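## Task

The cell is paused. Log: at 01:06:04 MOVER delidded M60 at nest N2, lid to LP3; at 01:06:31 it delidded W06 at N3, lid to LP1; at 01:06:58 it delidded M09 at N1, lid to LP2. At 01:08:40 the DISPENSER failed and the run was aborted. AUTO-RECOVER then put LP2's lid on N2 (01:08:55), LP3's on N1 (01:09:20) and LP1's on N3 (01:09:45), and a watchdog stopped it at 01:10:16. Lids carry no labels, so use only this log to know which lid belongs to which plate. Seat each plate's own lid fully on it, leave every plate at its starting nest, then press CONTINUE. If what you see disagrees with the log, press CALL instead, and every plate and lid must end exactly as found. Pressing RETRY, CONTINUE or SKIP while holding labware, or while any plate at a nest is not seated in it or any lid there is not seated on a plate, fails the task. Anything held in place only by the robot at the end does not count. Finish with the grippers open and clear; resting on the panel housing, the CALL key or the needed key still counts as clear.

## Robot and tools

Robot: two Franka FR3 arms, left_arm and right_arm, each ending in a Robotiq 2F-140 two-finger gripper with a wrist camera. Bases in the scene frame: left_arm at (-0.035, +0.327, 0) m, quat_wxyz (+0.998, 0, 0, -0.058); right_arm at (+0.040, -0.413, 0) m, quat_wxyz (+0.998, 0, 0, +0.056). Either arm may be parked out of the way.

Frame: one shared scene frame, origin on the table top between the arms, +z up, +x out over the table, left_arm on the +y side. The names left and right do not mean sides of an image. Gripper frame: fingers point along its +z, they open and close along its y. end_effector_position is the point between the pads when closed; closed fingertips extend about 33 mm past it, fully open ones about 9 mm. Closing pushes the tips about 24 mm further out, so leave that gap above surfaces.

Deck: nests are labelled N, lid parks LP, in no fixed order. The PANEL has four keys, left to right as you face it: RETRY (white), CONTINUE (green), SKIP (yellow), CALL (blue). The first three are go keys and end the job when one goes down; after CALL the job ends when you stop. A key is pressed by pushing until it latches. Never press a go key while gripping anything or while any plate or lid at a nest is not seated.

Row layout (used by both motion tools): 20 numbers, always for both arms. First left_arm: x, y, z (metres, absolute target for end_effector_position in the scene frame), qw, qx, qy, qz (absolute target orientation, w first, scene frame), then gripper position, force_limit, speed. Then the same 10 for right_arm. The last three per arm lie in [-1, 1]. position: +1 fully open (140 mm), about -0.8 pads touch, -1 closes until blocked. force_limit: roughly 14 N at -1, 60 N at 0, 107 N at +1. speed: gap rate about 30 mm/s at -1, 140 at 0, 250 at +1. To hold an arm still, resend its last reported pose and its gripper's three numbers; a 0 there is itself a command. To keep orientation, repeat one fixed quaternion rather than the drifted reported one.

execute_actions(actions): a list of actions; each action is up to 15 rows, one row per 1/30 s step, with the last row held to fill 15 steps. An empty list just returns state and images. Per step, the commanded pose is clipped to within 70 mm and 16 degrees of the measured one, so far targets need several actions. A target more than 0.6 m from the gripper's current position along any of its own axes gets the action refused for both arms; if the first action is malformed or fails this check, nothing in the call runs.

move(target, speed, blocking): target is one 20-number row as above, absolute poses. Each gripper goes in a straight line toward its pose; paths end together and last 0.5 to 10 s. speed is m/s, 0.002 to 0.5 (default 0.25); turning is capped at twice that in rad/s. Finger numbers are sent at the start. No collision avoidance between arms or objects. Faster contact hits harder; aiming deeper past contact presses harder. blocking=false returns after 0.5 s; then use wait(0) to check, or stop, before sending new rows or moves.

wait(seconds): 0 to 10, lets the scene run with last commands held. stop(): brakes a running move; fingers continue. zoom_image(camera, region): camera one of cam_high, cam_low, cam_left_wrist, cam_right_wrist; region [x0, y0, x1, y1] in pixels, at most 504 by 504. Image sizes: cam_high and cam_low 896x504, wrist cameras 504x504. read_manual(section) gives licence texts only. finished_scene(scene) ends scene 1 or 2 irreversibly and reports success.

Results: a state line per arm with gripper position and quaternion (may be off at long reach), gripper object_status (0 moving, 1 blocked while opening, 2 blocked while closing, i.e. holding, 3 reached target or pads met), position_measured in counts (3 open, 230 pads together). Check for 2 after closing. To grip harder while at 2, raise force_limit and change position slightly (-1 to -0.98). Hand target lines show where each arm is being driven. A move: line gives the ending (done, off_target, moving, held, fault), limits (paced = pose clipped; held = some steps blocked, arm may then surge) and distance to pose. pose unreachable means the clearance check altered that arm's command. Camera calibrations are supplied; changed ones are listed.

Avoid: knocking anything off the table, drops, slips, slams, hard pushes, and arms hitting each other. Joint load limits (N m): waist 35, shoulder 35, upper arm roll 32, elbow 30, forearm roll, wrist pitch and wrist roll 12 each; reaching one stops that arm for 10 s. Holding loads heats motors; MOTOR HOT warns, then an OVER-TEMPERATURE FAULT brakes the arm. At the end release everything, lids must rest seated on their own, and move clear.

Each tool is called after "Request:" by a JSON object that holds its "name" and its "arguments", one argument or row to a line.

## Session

Request:
{"name": "execute_actions", "arguments": {
  "actions": []
}}

Scene clock: 0.00 s.
left_arm: end_effector_position=(+0.5025, +0.4607, +0.3318) position_measured=3 object_status=3 end_effector_quat_wxyz=(+0.164, +0.680, +0.702, -0.137) | right_arm: end_effector_position=(+0.7601, -0.6280, +0.1483) position_measured=3 object_status=3 end_effector_quat_wxyz=(-0.046, +0.958, +0.259, +0.117)
Joint positions: left_arm=[ 0.509  0.082  0.077 -1.713 -0.407  1.627 -2.646] | right_arm=[-0.6    0.582  0.159 -1.48   0.151  2.188 -2.539]
Joint velocities: left_arm=[-0.001  0.    -0.002  0.001 -0.002  0.     0.   ] | right_arm=[-0.001 -0.001 -0.001 -0.001 -0.001  0.    -0.001]
Hand target (left_arm): +0.502, +0.461, +0.332; +0.164, +0.680, +0.702, -0.137
Hand target (right_arm): +0.760, -0.628, +0.148; -0.046, +0.958, +0.259, +0.117
camera_calibration (this result's frames):
cam_left_wrist: T_world_to_cam=[[0.983552, -0.161432, 0.0810324, -0.439324], [-0.172494, -0.706329, 0.686546, 0.183989], [-0.0535947, -0.689231, -0.722557, 0.764827], [0, 0, 0, 1]] pos_world=[0.504825, 0.586178, 0.461914]
cam_right_wrist: T_world_to_cam=[[0.619311, -0.785138, -0.00360672, -0.958224], [-0.78397, -0.618628, 0.0518682, 0.218167], [-0.0429549, -0.0292949, -0.998647, 0.351013], [0, 0, 0, 1]] pos_world=[0.779553, -0.60709, 0.335767]

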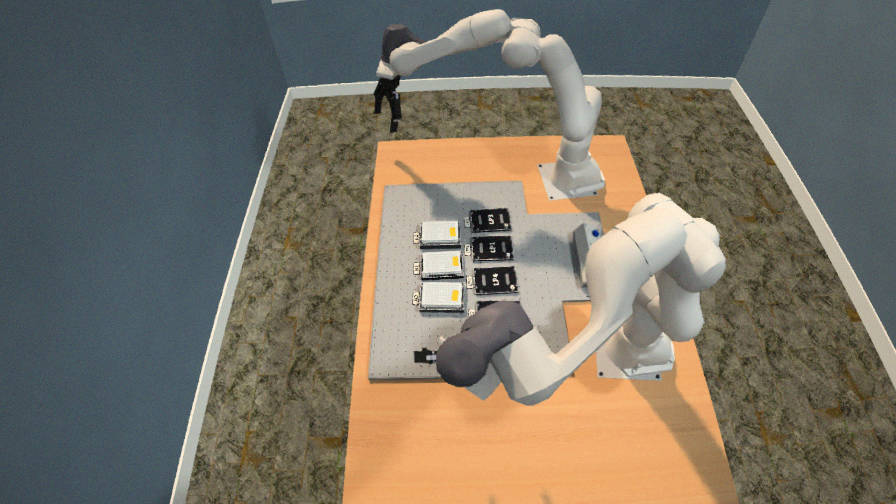

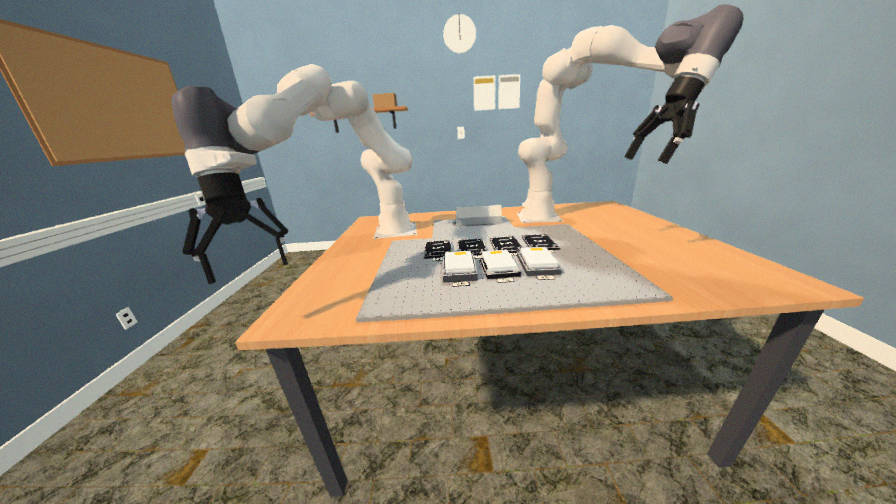

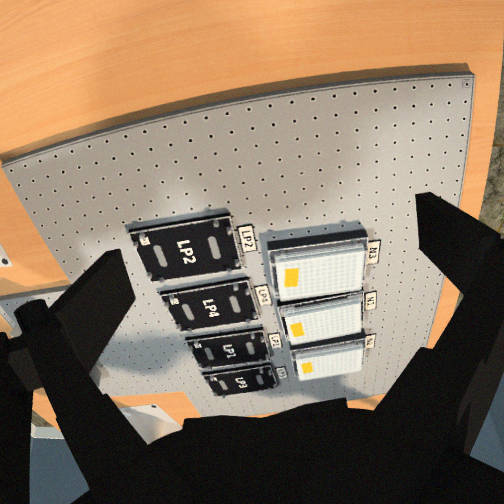

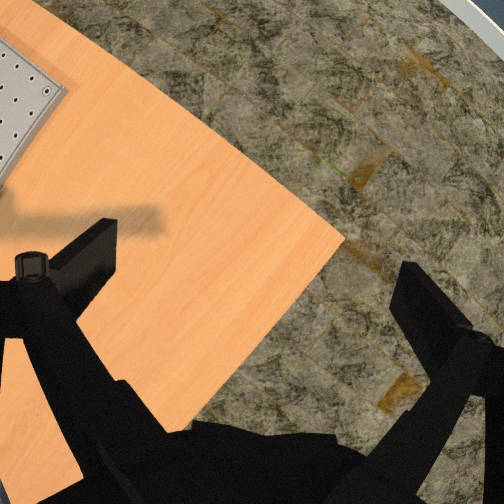

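Request:
{"name": "execute_actions", "arguments": {
  "actions": []
}}

Scene clock: 14.20 s.
left_arm: end_effector_position=(+0.5025, +0.4607, +0.3318) position_measured=3 object_status=3 end_effector_quat_wxyz=(+0.164, +0.680, +0.702, -0.137) | right_arm: end_effector_position=(+0.7601, -0.6280, +0.1483) position_measured=3 object_status=3 end_effector_quat_wxyz=(-0.046, +0.958, +0.259, +0.117)
Joint positions: left_arm=[ 0.509  0.082  0.077 -1.713 -0.407  1.627 -2.646] | right_arm=[-0.6    0.582  0.159 -1.48   0.151  2.188 -2.539]
Joint velocities: left_arm=[-0.     0.001 -0.    -0.001  0.    -0.    -0.001] | right_arm=[-0.    -0.    -0.001 -0.     0.    -0.    -0.002]
Hand target (left_arm): +0.502, +0.461, +0.332; +0.164, +0.680, +0.702, -0.137
Hand target (right_arm): +0.760, -0.628, +0.148; -0.046, +0.958, +0.259, +0.117
camera_calibration (this result's frames):
cam_left_wrist: T_world_to_cam=[[0.983552, -0.161431, 0.0810322, -0.439324], [-0.172493, -0.706329, 0.686546, 0.183988], [-0.0535946, -0.689231, -0.722557, 0.764827], [0, 0, 0, 1]] pos_world=[0.504825, 0.586178, 0.461914]
cam_right_wrist: T_world_to_cam=[[0.619311, -0.785138, -0.00360668, -0.958224], [-0.78397, -0.618628, 0.0518682, 0.218167], [-0.0429549, -0.029295, -0.998647, 0.351013], [0, 0, 0, 1]] pos_world=[0.779553, -0.60709, 0.335767]

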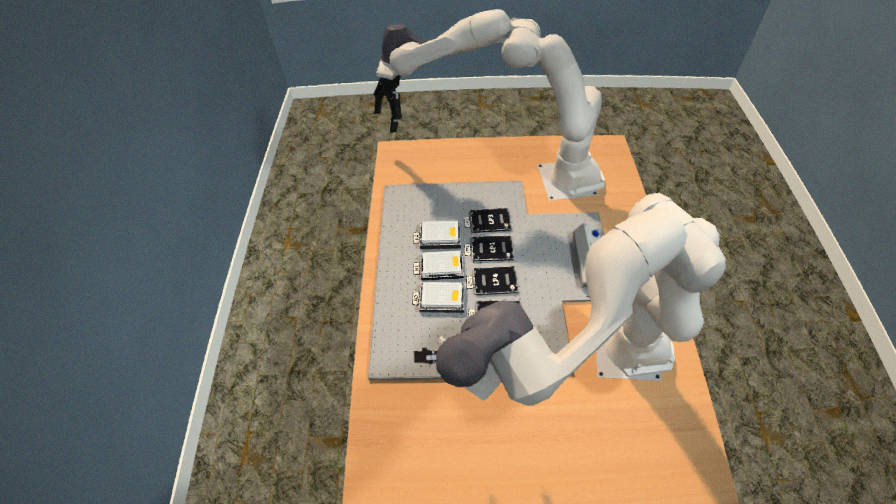

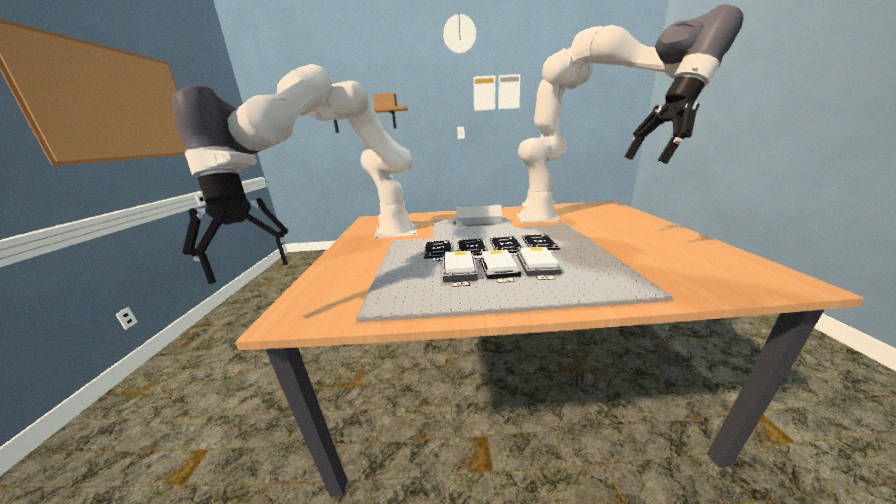

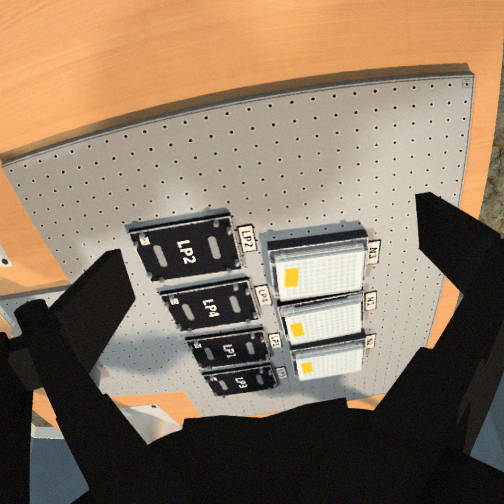

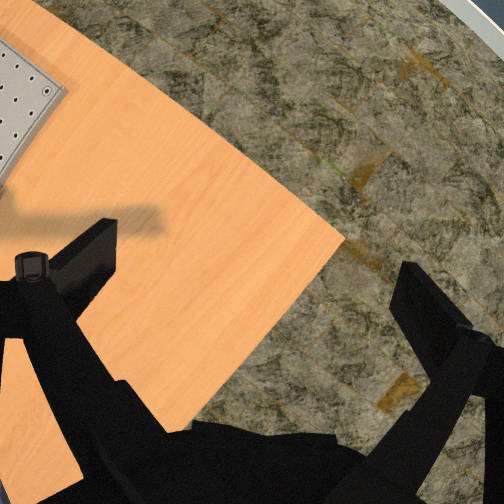

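Request:
{"name": "zoom_image", "arguments": {
  "camera": "cam_low",
  "region": [420, 230, 580, 300]
}}

Request:
{"name": "zoom_image", "arguments": {
  "camera": "cam_left_wrist",
  "region": [230, 210, 400, 400]
}}

Region (420, 230, 580, 300) of cam_low's 896x504 image, scaled by 3.150, with more detail than that image has; it fills the top 220 rows of this view, and the rest is white.

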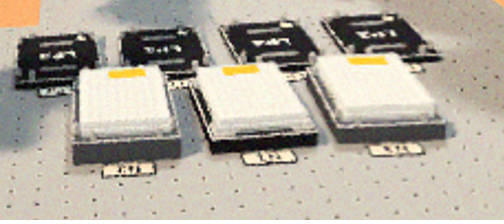

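Region (230, 210, 400, 400) of cam_left_wrist's 504x504 image, scaled by 2.653, with more detail than that image has; it fills the left 451 columns of this view, and the rest is white.

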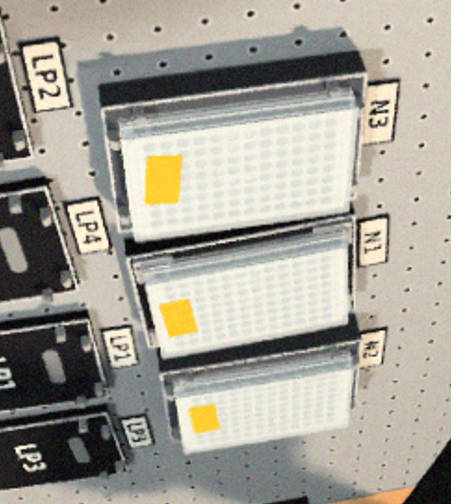

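Request:
{"name": "move", "arguments": {
  "target": [0.45,0.25,0.25,0,0.924,-0.383,0,1,-0.6,0,0.40,-0.42,0.30,0,0.866,0.5,0,-1,0,0],
  "speed": 0.4
}}

Request:
{"name": "move", "arguments": {
  "target": [0.40,0.01,0.14,0.342,0,0.94,0,1,-0.6,0,0.40,-0.42,0.30,0,0.866,0.5,0,-1,0,0],
  "speed": 0.4
}}

Scene clock: 37.13 s.
left_arm: end_effector_position=(+0.4499, +0.2457, +0.2483) position_measured=3 object_status=3 end_effector_quat_wxyz=(+0.007, +0.926, -0.377, -0.002) | right_arm: end_effector_position=(+0.4049, -0.4208, +0.3039) position_measured=233 object_status=3 end_effector_quat_wxyz=(+0.004, +0.869, +0.494, -0.002)
Joint positions: left_arm=[ 0.143 -0.184 -0.177 -2.197 -0.049  2.008 -0.924] | right_arm=[-0.42  -0.638  0.235 -2.439  0.134  1.813 -2.755]
Joint velocities: left_arm=[ 0.     0.     0.001 -0.    -0.     0.002  0.031] | right_arm=[-0.     0.001  0.001 -0.     0.001 -0.    -0.004]
Hand target (left_arm): +0.450, +0.245, +0.249; +0.008, +0.924, -0.383, -0.000
Hand target (right_arm): +0.403, -0.421, +0.303; +0.004, +0.867, +0.498, -0.004
Off the commanded pose (left_arm): 0.005 m, 1 deg.
Off the commanded pose (right_arm): 0.006 m, 1 deg.
move: off_target (left_arm, right_arm)
camera_calibration (this result's frames):
cam_left_wrist: T_world_to_cam=[[-0.828247, -0.559924, -0.0221738, 0.523099], [-0.533718, 0.77619, 0.335669, -0.0342777], [-0.170738, 0.289851, -0.941719, 0.42002], [0, 0, 0, 1]] pos_world=[0.486674, 0.197758, 0.418646]
cam_right_wrist: T_world_to_cam=[[0.921437, -0.38845, -0.00779764, -0.529108], [-0.367587, -0.878097, 0.306308, -0.295298], [-0.125832, -0.279377, -0.9519, 0.411277], [0, 0, 0, 1]] pos_world=[0.430744, -0.349931, 0.477821]

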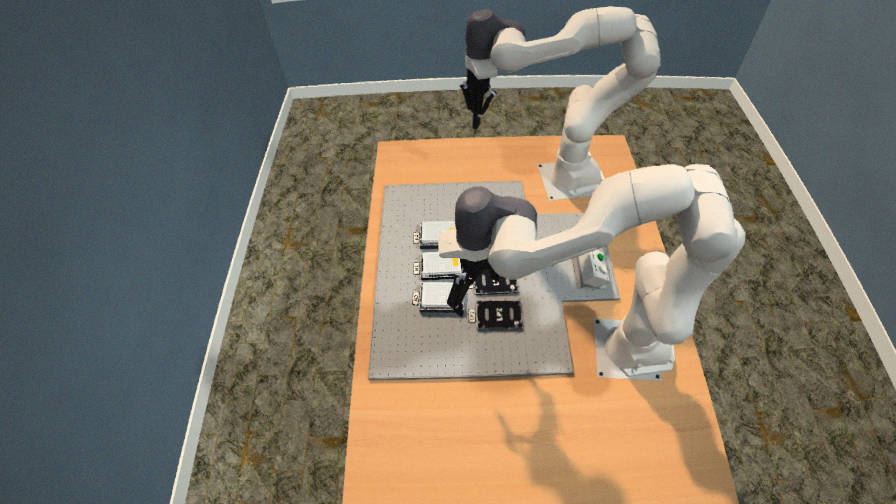

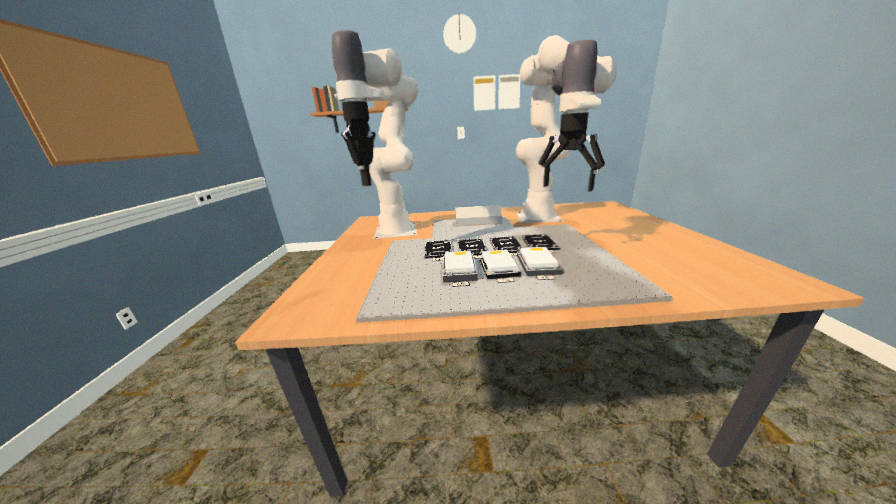

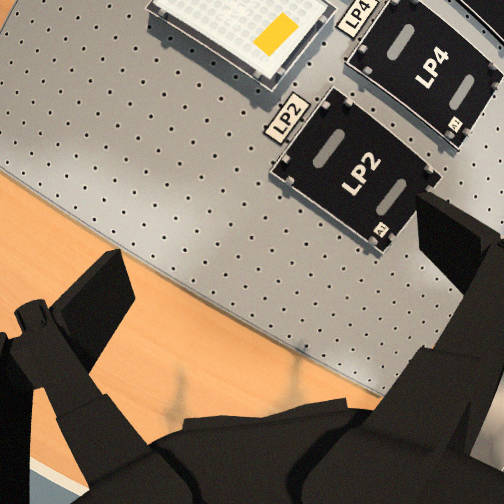

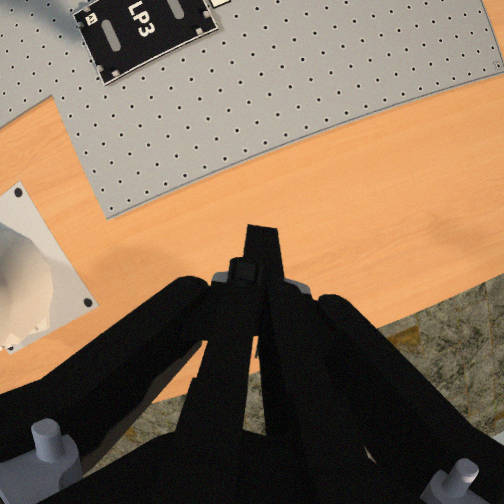

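Scene clock: 40.83 s.
left_arm: end_effector_position=(+0.3962, +0.0090, +0.1397) position_measured=3 object_status=3 end_effector_quat_wxyz=(+0.332, -0.004, +0.943, -0.002) | right_arm: end_effector_position=(+0.3994, -0.4205, +0.2999) position_measured=233 object_status=3 end_effector_quat_wxyz=(+0.000, +0.867, +0.498, -0.002)
Joint positions: left_arm=[-0.191 -0.136 -0.432 -2.605  1.25   2.735 -0.308] | right_arm=[-0.415 -0.651  0.228 -2.458  0.138  1.814 -2.767]
Joint velocities: left_arm=[0.    0.001 0.001 0.002 0.013 0.011 0.   ] | right_arm=[ 0.    -0.     0.001  0.001 -0.     0.     0.   ]
Hand target (left_arm): +0.397, +0.009, +0.139; +0.332, +0.000, +0.943, -0.001
Hand target (right_arm): +0.400, -0.420, +0.300; +0.000, +0.866, +0.500, -0.000
Off the commanded pose (left_arm): 0.004 m, 1 deg.
Off the commanded pose (right_arm): 0.001 m, 0 deg.
move: off_target (left_arm)
camera_calibration (this result's frames):
cam_left_wrist: T_world_to_cam=[[0.173591, 0.980501, 0.0921058, -0.0830168], [0.508658, -0.169351, 0.844149, -0.318266], [0.843287, -0.0996859, -0.528138, -0.0788206], [0, 0, 0, 1]] pos_world=[0.242768, 0.0196419, 0.234682]
cam_right_wrist: T_world_to_cam=[[0.924181, -0.381727, -0.0131996, -0.520602], [-0.360225, -0.882572, 0.302167, -0.299422], [-0.126995, -0.274502, -0.953164, 0.409769], [0, 0, 0, 1]] pos_world=[0.42531, -0.350507, 0.474181]

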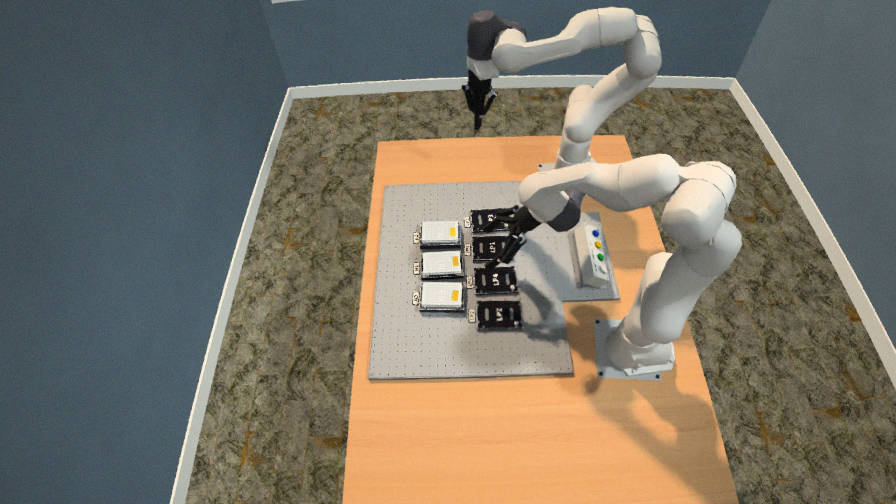

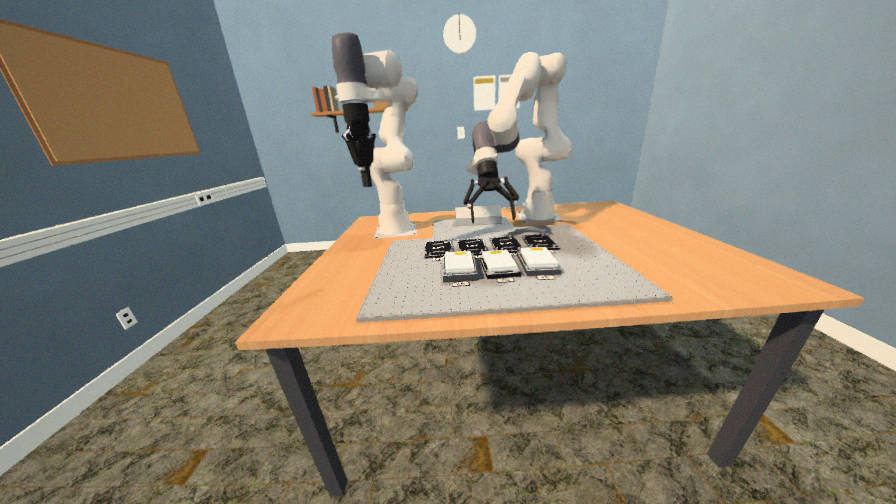

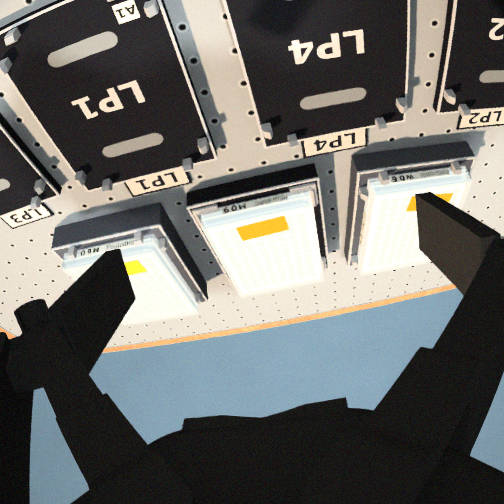

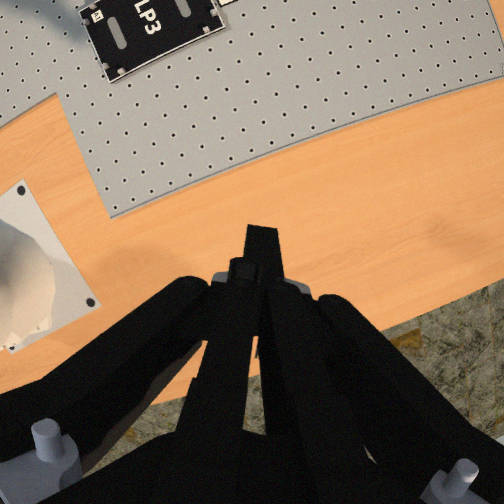

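Request:
{"name": "zoom_image", "arguments": {
  "camera": "cam_left_wrist",
  "region": [190, 170, 330, 240]
}}

Request:
{"name": "zoom_image", "arguments": {
  "camera": "cam_left_wrist",
  "region": [50, 205, 190, 275]
}}

Request:
{"name": "zoom_image", "arguments": {
  "camera": "cam_left_wrist",
  "region": [345, 140, 485, 210]
}}

Region (190, 170, 330, 240) of cam_left_wrist's 504x504 image, scaled by 3.600, with more detail than that image has.

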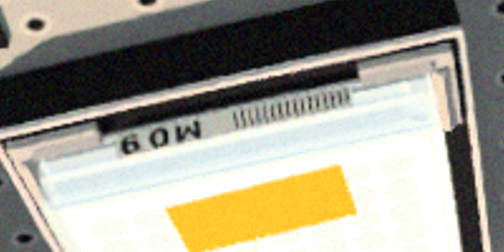

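Region (50, 205, 190, 275) of cam_left_wrist's 504x504 image, scaled by 3.600, with more detail than that image has.

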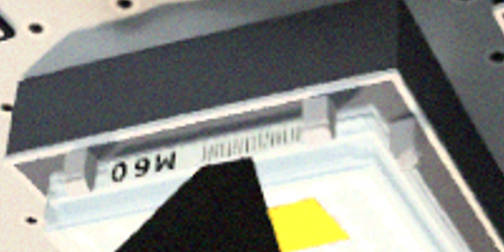

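Region (345, 140, 485, 210) of cam_left_wrist's 504x504 image, scaled by 3.600, with more detail than that image has.

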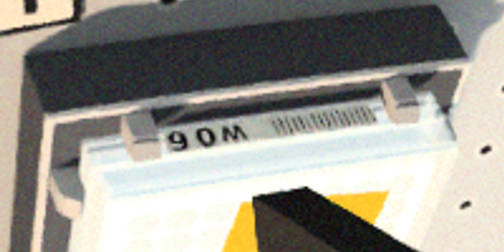

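Request:
{"name": "move", "arguments": {
  "target": [0.565,0.0,0.12,0,0,1,0,0.4,-0.6,0,0.40,-0.42,0.30,0,0.866,0.5,0,-1,0,0],
  "speed": 0.25
}}

Scene clock: 49.73 s.
left_arm: end_effector_position=(+0.5679, +0.0007, +0.1204) position_measured=78 object_status=3 end_effector_quat_wxyz=(+0.006, -0.010, +1.000, +0.001) | right_arm: end_effector_position=(+0.3994, -0.4205, +0.2999) position_measured=233 object_status=3 end_effector_quat_wxyz=(+0.000, +0.867, +0.498, -0.002)
Joint positions: left_arm=[ 0.085  0.577 -0.57  -1.612  0.356  2.095  0.847] | right_arm=[-0.415 -0.651  0.228 -2.458  0.139  1.814 -2.767]
Joint velocities: left_arm=[ 0.001  0.001  0.001  0.002  0.    -0.01   0.027] | right_arm=[-0.     0.001  0.     0.001  0.     0.001  0.001]
Hand target (left_arm): +0.568, +0.001, +0.120; +0.005, -0.001, +1.000, +0.002
Hand target (right_arm): +0.400, -0.420, +0.300; +0.000, +0.866, +0.500, -0.000
Off the commanded pose (left_arm): 0.003 m, 1 deg.
Off the commanded pose (right_arm): 0.001 m, 0 deg.
move: done; limits=paced
camera_calibration (this result's frames):
cam_left_wrist: T_world_to_cam=[[0.184215, 0.982361, -0.0321209, -0.0939973], [0.922516, -0.161532, 0.35053, -0.566328], [0.339158, -0.094205, -0.936001, 0.100758], [0, 0, 0, 1]] pos_world=[0.505589, 0.0103514, 0.289805]
cam_right_wrist: T_world_to_cam=[[0.92434, -0.381346, -0.0130501, -0.520564], [-0.359924, -0.88275, 0.302005, -0.299537], [-0.126689, -0.274459, -0.953217, 0.409659], [0, 0, 0, 1]] pos_world=[0.425267, -0.350497, 0.474162]

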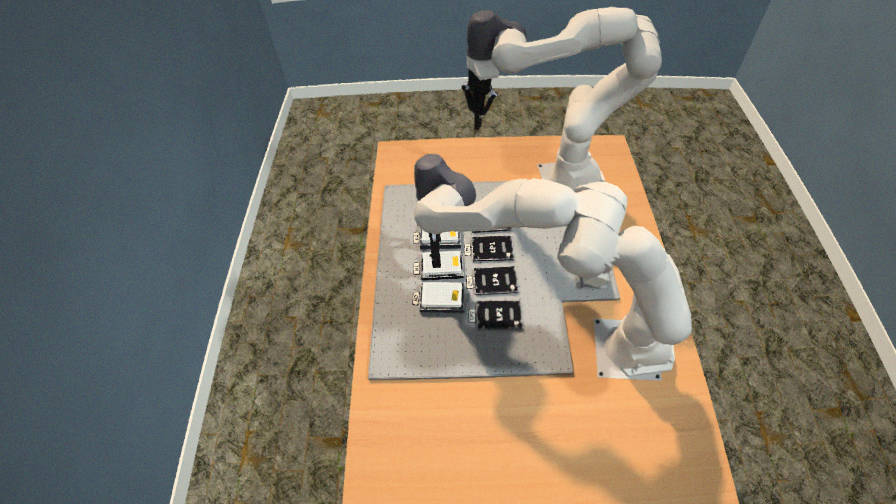

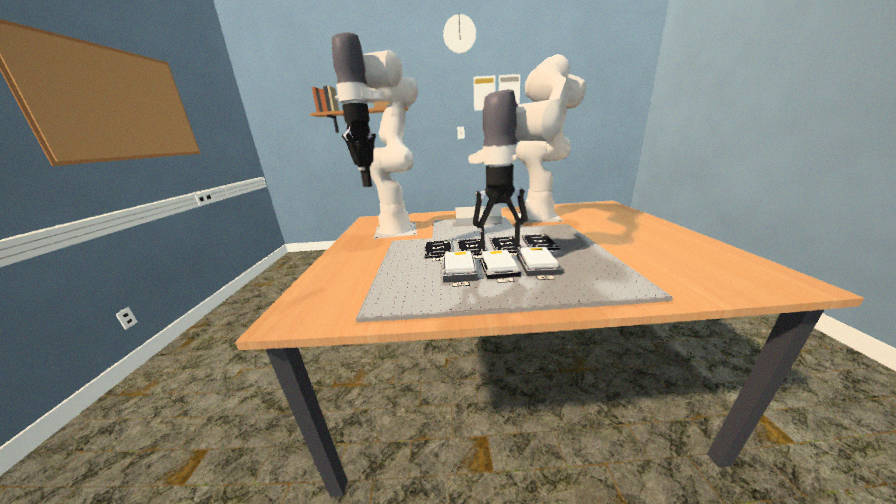

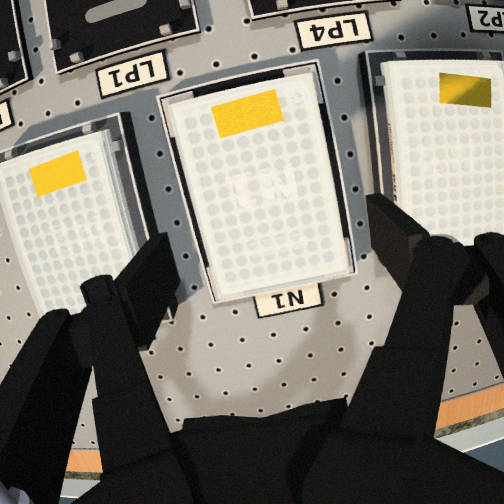

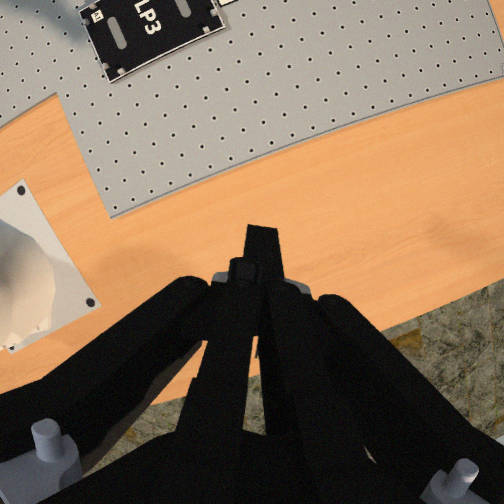

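Let it settle and get a still frame.

Request:
{"name": "move", "arguments": {
  "target": [0.558,0.0,0.10,0,0,1,0,0.4,-0.6,0,0.40,-0.42,0.30,0,0.866,0.5,0,-1,0,0],
  "speed": 0.05
}}

Request:
{"name": "zoom_image", "arguments": {
  "camera": "cam_left_wrist",
  "region": [140, 60, 392, 340]
}}

Scene clock: 53.40 s.
left_arm: end_effector_position=(+0.5569, -0.0015, +0.1016) position_measured=78 object_status=3 end_effector_quat_wxyz=(-0.001, -0.000, +1.000, -0.000) | right_arm: end_effector_position=(+0.3994, -0.4205, +0.2998) position_measured=233 object_status=3 end_effector_quat_wxyz=(+0.000, +0.867, +0.498, -0.002)
Joint positions: left_arm=[ 0.085  0.585 -0.569 -1.65   0.356  2.128  0.855] | right_arm=[-0.415 -0.651  0.228 -2.458  0.139  1.814 -2.767]
Joint velocities: left_arm=[-0.001  0.001  0.002 -0.001 -0.     0.015  0.002] | right_arm=[ 0.001  0.001  0.002 -0.     0.001 -0.    -0.001]
Hand target (left_arm): +0.558, +0.000, +0.100; -0.000, -0.000, +1.000, +0.000
Hand target (right_arm): +0.400, -0.420, +0.300; +0.000, +0.866, +0.500, -0.000
Off the commanded pose (left_arm): 0.002 m, 0 deg.
Off the commanded pose (right_arm): 0.001 m, 0 deg.
move: done
camera_calibration (this result's frames):
cam_left_wrist: T_world_to_cam=[[0.202187, 0.978637, -0.0372771, -0.0999101], [0.924526, -0.178175, 0.336905, -0.549653], [0.323066, -0.102582, -0.9408, 0.0960713], [0, 0, 0, 1]] pos_world=[0.497331, 0.00969658, 0.27184]
cam_right_wrist: T_world_to_cam=[[0.924346, -0.381333, -0.0130285, -0.520576], [-0.359922, -0.882764, 0.301966, -0.299528], [-0.126651, -0.274432, -0.95323, 0.409639], [0, 0, 0, 1]] pos_world=[0.425266, -0.350507, 0.474145]

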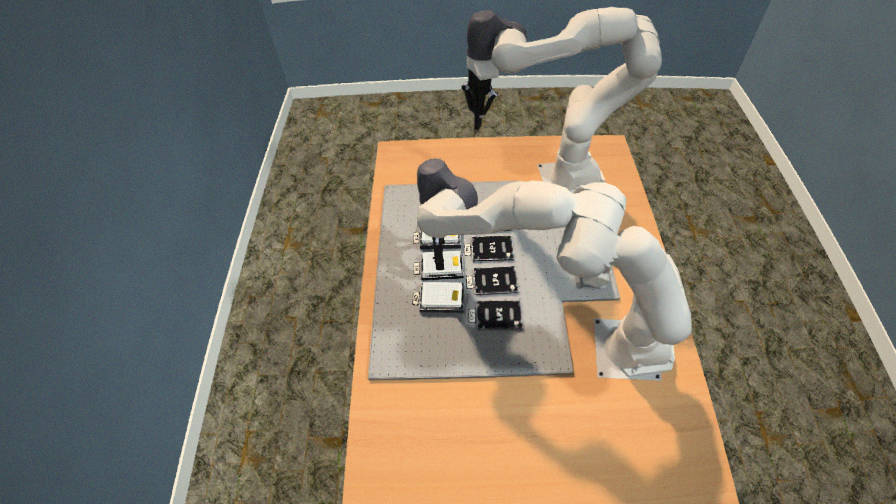

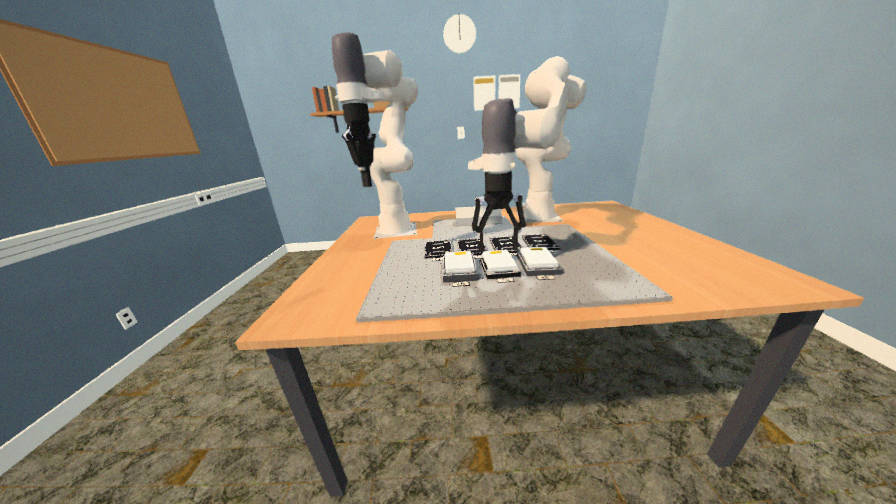

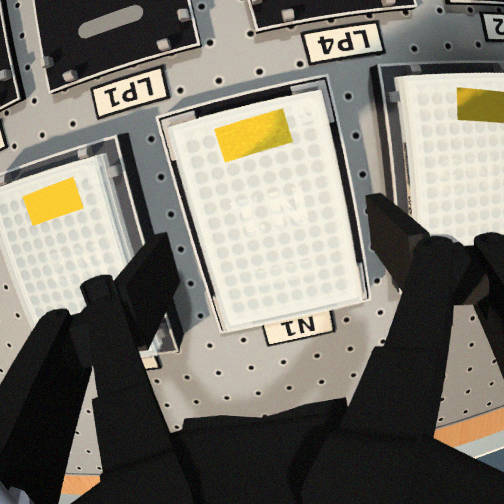

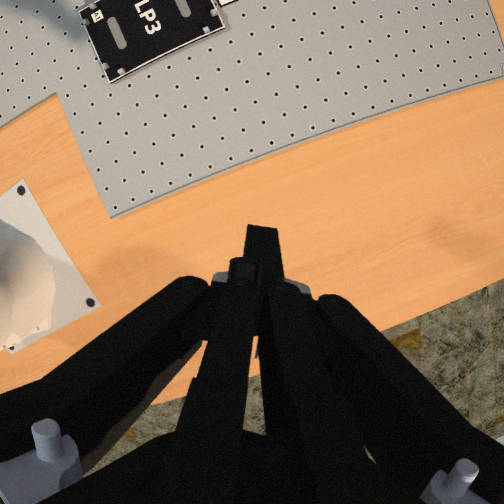

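Region (140, 60, 392, 340) of cam_left_wrist's 504x504 image, scaled by 1.800, with more detail than that image has; it fills the left 454 columns of this view, and the rest is white.

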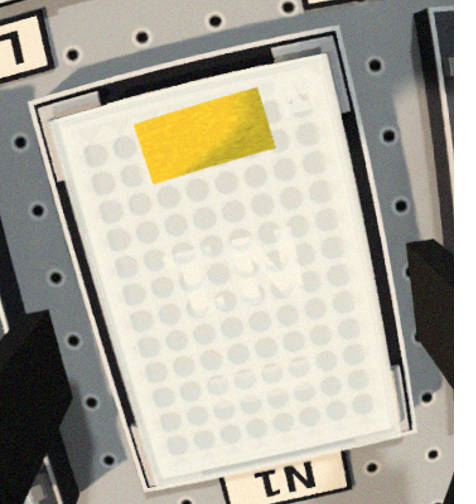

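Request:
{"name": "move", "arguments": {
  "target": [0.557,0.005,0.072,0,-0.022,1,0,0.4,-0.6,0,0.40,-0.42,0.30,0,0.866,0.5,0,-1,0,0],
  "speed": 0.04
}}

Request:
{"name": "zoom_image", "arguments": {
  "camera": "cam_left_wrist",
  "region": [120, 70, 410, 380]
}}

Scene clock: 69.67 s.
left_arm: end_effector_position=(+0.5570, +0.0055, +0.0734) position_measured=78 object_status=3 end_effector_quat_wxyz=(-0.001, -0.017, +1.000, +0.000) | right_arm: end_effector_position=(+0.3994, -0.4205, +0.2998) position_measured=233 object_status=3 end_effector_quat_wxyz=(+0.000, +0.867, +0.498, -0.002)
Joint positions: left_arm=[ 0.071  0.607 -0.532 -1.683  0.362  2.188  0.825] | right_arm=[-0.415 -0.651  0.228 -2.458  0.139  1.814 -2.767]
Joint velocities: left_arm=[-0.011 -0.     0.01   0.001 -0.001  0.017 -0.018] | right_arm=[ 0.    -0.    -0.001 -0.001 -0.     0.001 -0.   ]
Hand target (left_arm): +0.557, +0.005, +0.072; +0.000, -0.022, +1.000, +0.000
Hand target (right_arm): +0.400, -0.420, +0.300; +0.000, +0.866, +0.500, -0.000
Off the commanded pose (left_arm): 0.002 m, 1 deg.
Off the commanded pose (right_arm): 0.001 m, 0 deg.
move: done
camera_calibration (this result's frames):
cam_left_wrist: T_world_to_cam=[[0.169267, 0.984919, -0.0358141, -0.0896746], [0.929723, -0.147512, 0.337424, -0.542119], [0.327052, -0.0904119, -0.940671, 0.0679934], [0, 0, 0, 1]] pos_world=[0.496962, 0.0145009, 0.243671]
cam_right_wrist: T_world_to_cam=[[0.924346, -0.381334, -0.0130307, -0.520574], [-0.359926, -0.882771, 0.301943, -0.29952], [-0.126644, -0.27441, -0.953237, 0.409635], [0, 0, 0, 1]] pos_world=[0.425263, -0.350513, 0.474134]

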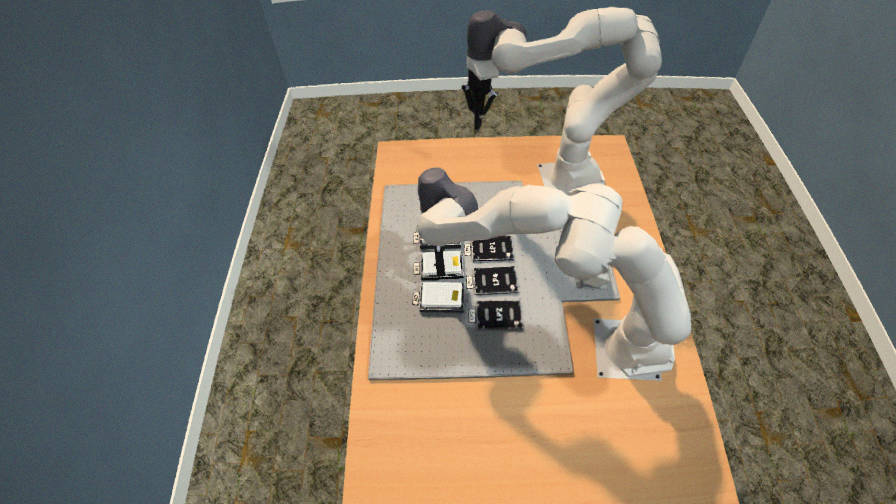

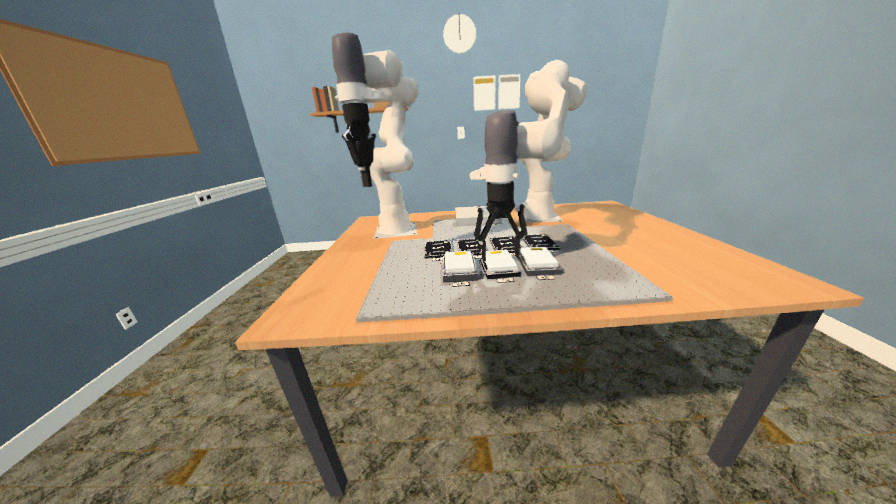

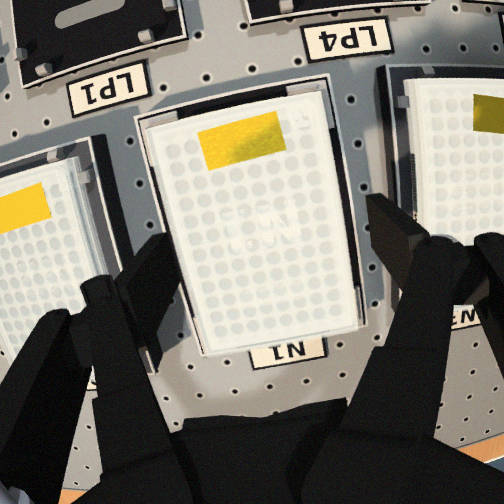

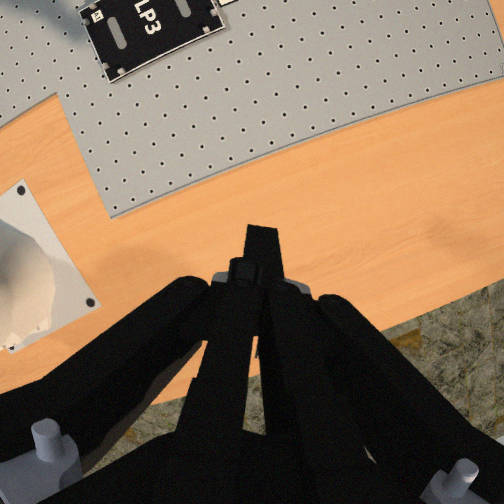

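Region (120, 70, 410, 380) of cam_left_wrist's 504x504 image, scaled by 1.626, with more detail than that image has; it fills the left 471 columns of this view, and the rest is white.

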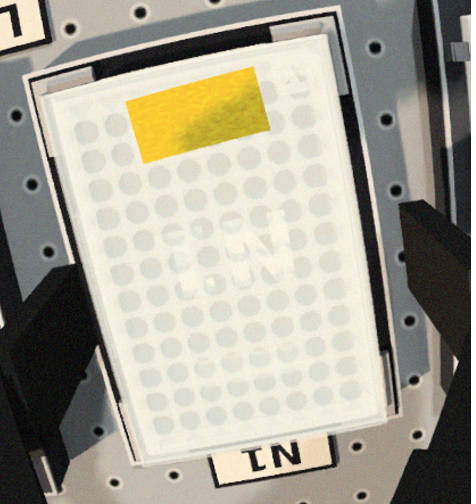

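Request:
{"name": "move", "arguments": {
  "target": [0.557,0.002,0.064,0,-0.018,1,0,0.4,-0.6,0,0.40,-0.42,0.30,0,0.866,0.5,0,-1,0,0],
  "speed": 0.02
}}

Request:
{"name": "zoom_image", "arguments": {
  "camera": "cam_left_wrist",
  "region": [120, 70, 410, 380]
}}

Scene clock: 75.37 s.
left_arm: end_effector_position=(+0.5555, +0.0019, +0.0647) position_measured=78 object_status=3 end_effector_quat_wxyz=(-0.002, -0.016, +1.000, -0.000) | right_arm: end_effector_position=(+0.3994, -0.4205, +0.2998) position_measured=233 object_status=3 end_effector_quat_wxyz=(+0.000, +0.867, +0.498, -0.002)
Joint positions: left_arm=[ 0.06   0.621 -0.525 -1.683  0.367  2.201  0.82 ] | right_arm=[-0.415 -0.651  0.228 -2.458  0.139  1.815 -2.767]
Joint velocities: left_arm=[-0.004 -0.     0.007  0.002  0.001  0.008 -0.001] | right_arm=[-0.001 -0.     0.    -0.001  0.     0.     0.001]
Hand target (left_arm): +0.557, +0.002, +0.064; -0.000, -0.018, +1.000, +0.000
Hand target (right_arm): +0.400, -0.420, +0.300; +0.000, +0.866, +0.500, -0.000
Off the commanded pose (left_arm): 0.002 m, 0 deg.
Off the commanded pose (right_arm): 0.001 m, 0 deg.
move: done
camera_calibration (this result's frames):
cam_left_wrist: T_world_to_cam=[[0.171458, 0.984491, -0.0371357, -0.0872969], [0.93006, -0.149315, 0.335698, -0.53838], [0.324946, -0.0920964, -0.941238, 0.0611773], [0, 0, 0, 1]] pos_world=[0.495814, 0.0111888, 0.235074]
cam_right_wrist: T_world_to_cam=[[0.924344, -0.381337, -0.0130376, -0.52057], [-0.35993, -0.882775, 0.301925, -0.299514], [-0.126645, -0.27439, -0.953243, 0.409633], [0, 0, 0, 1]] pos_world=[0.42526, -0.350517, 0.474123]

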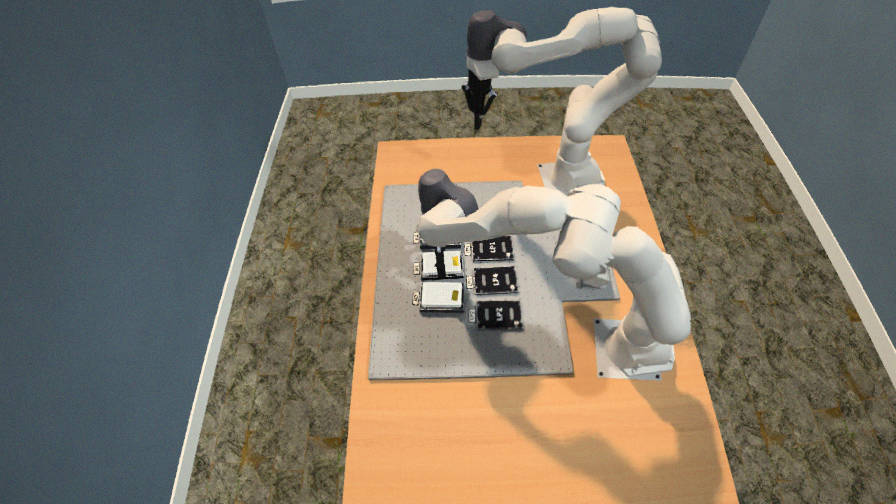

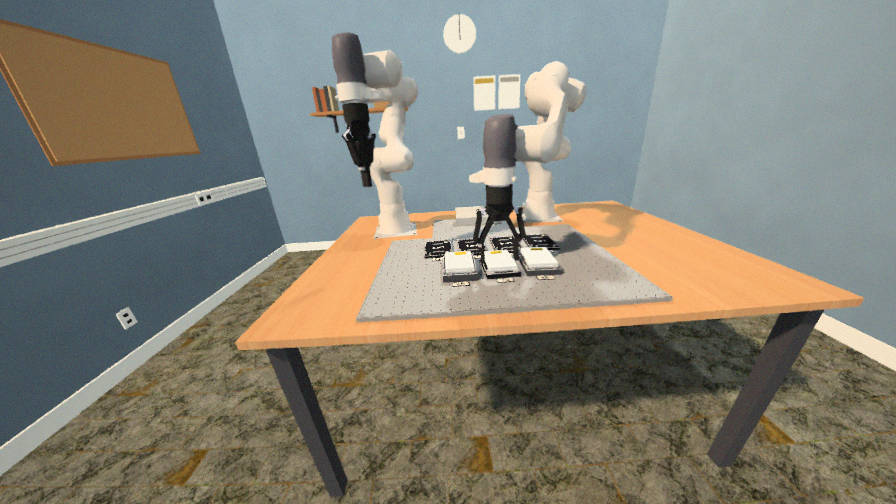

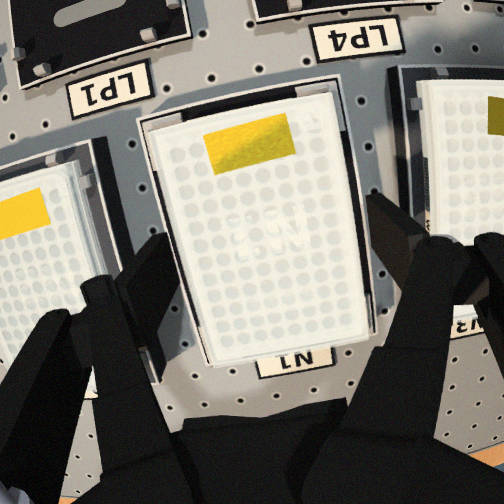

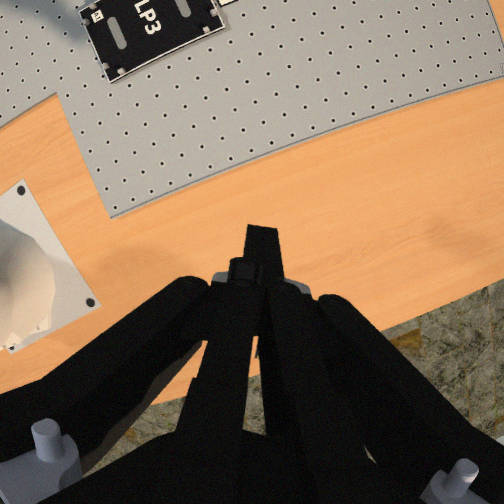

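Region (120, 70, 410, 380) of cam_left_wrist's 504x504 image, scaled by 1.626, with more detail than that image has; it fills the left 471 columns of this view, and the rest is white.

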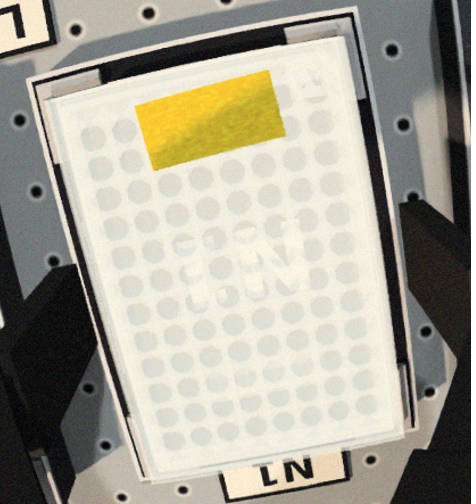

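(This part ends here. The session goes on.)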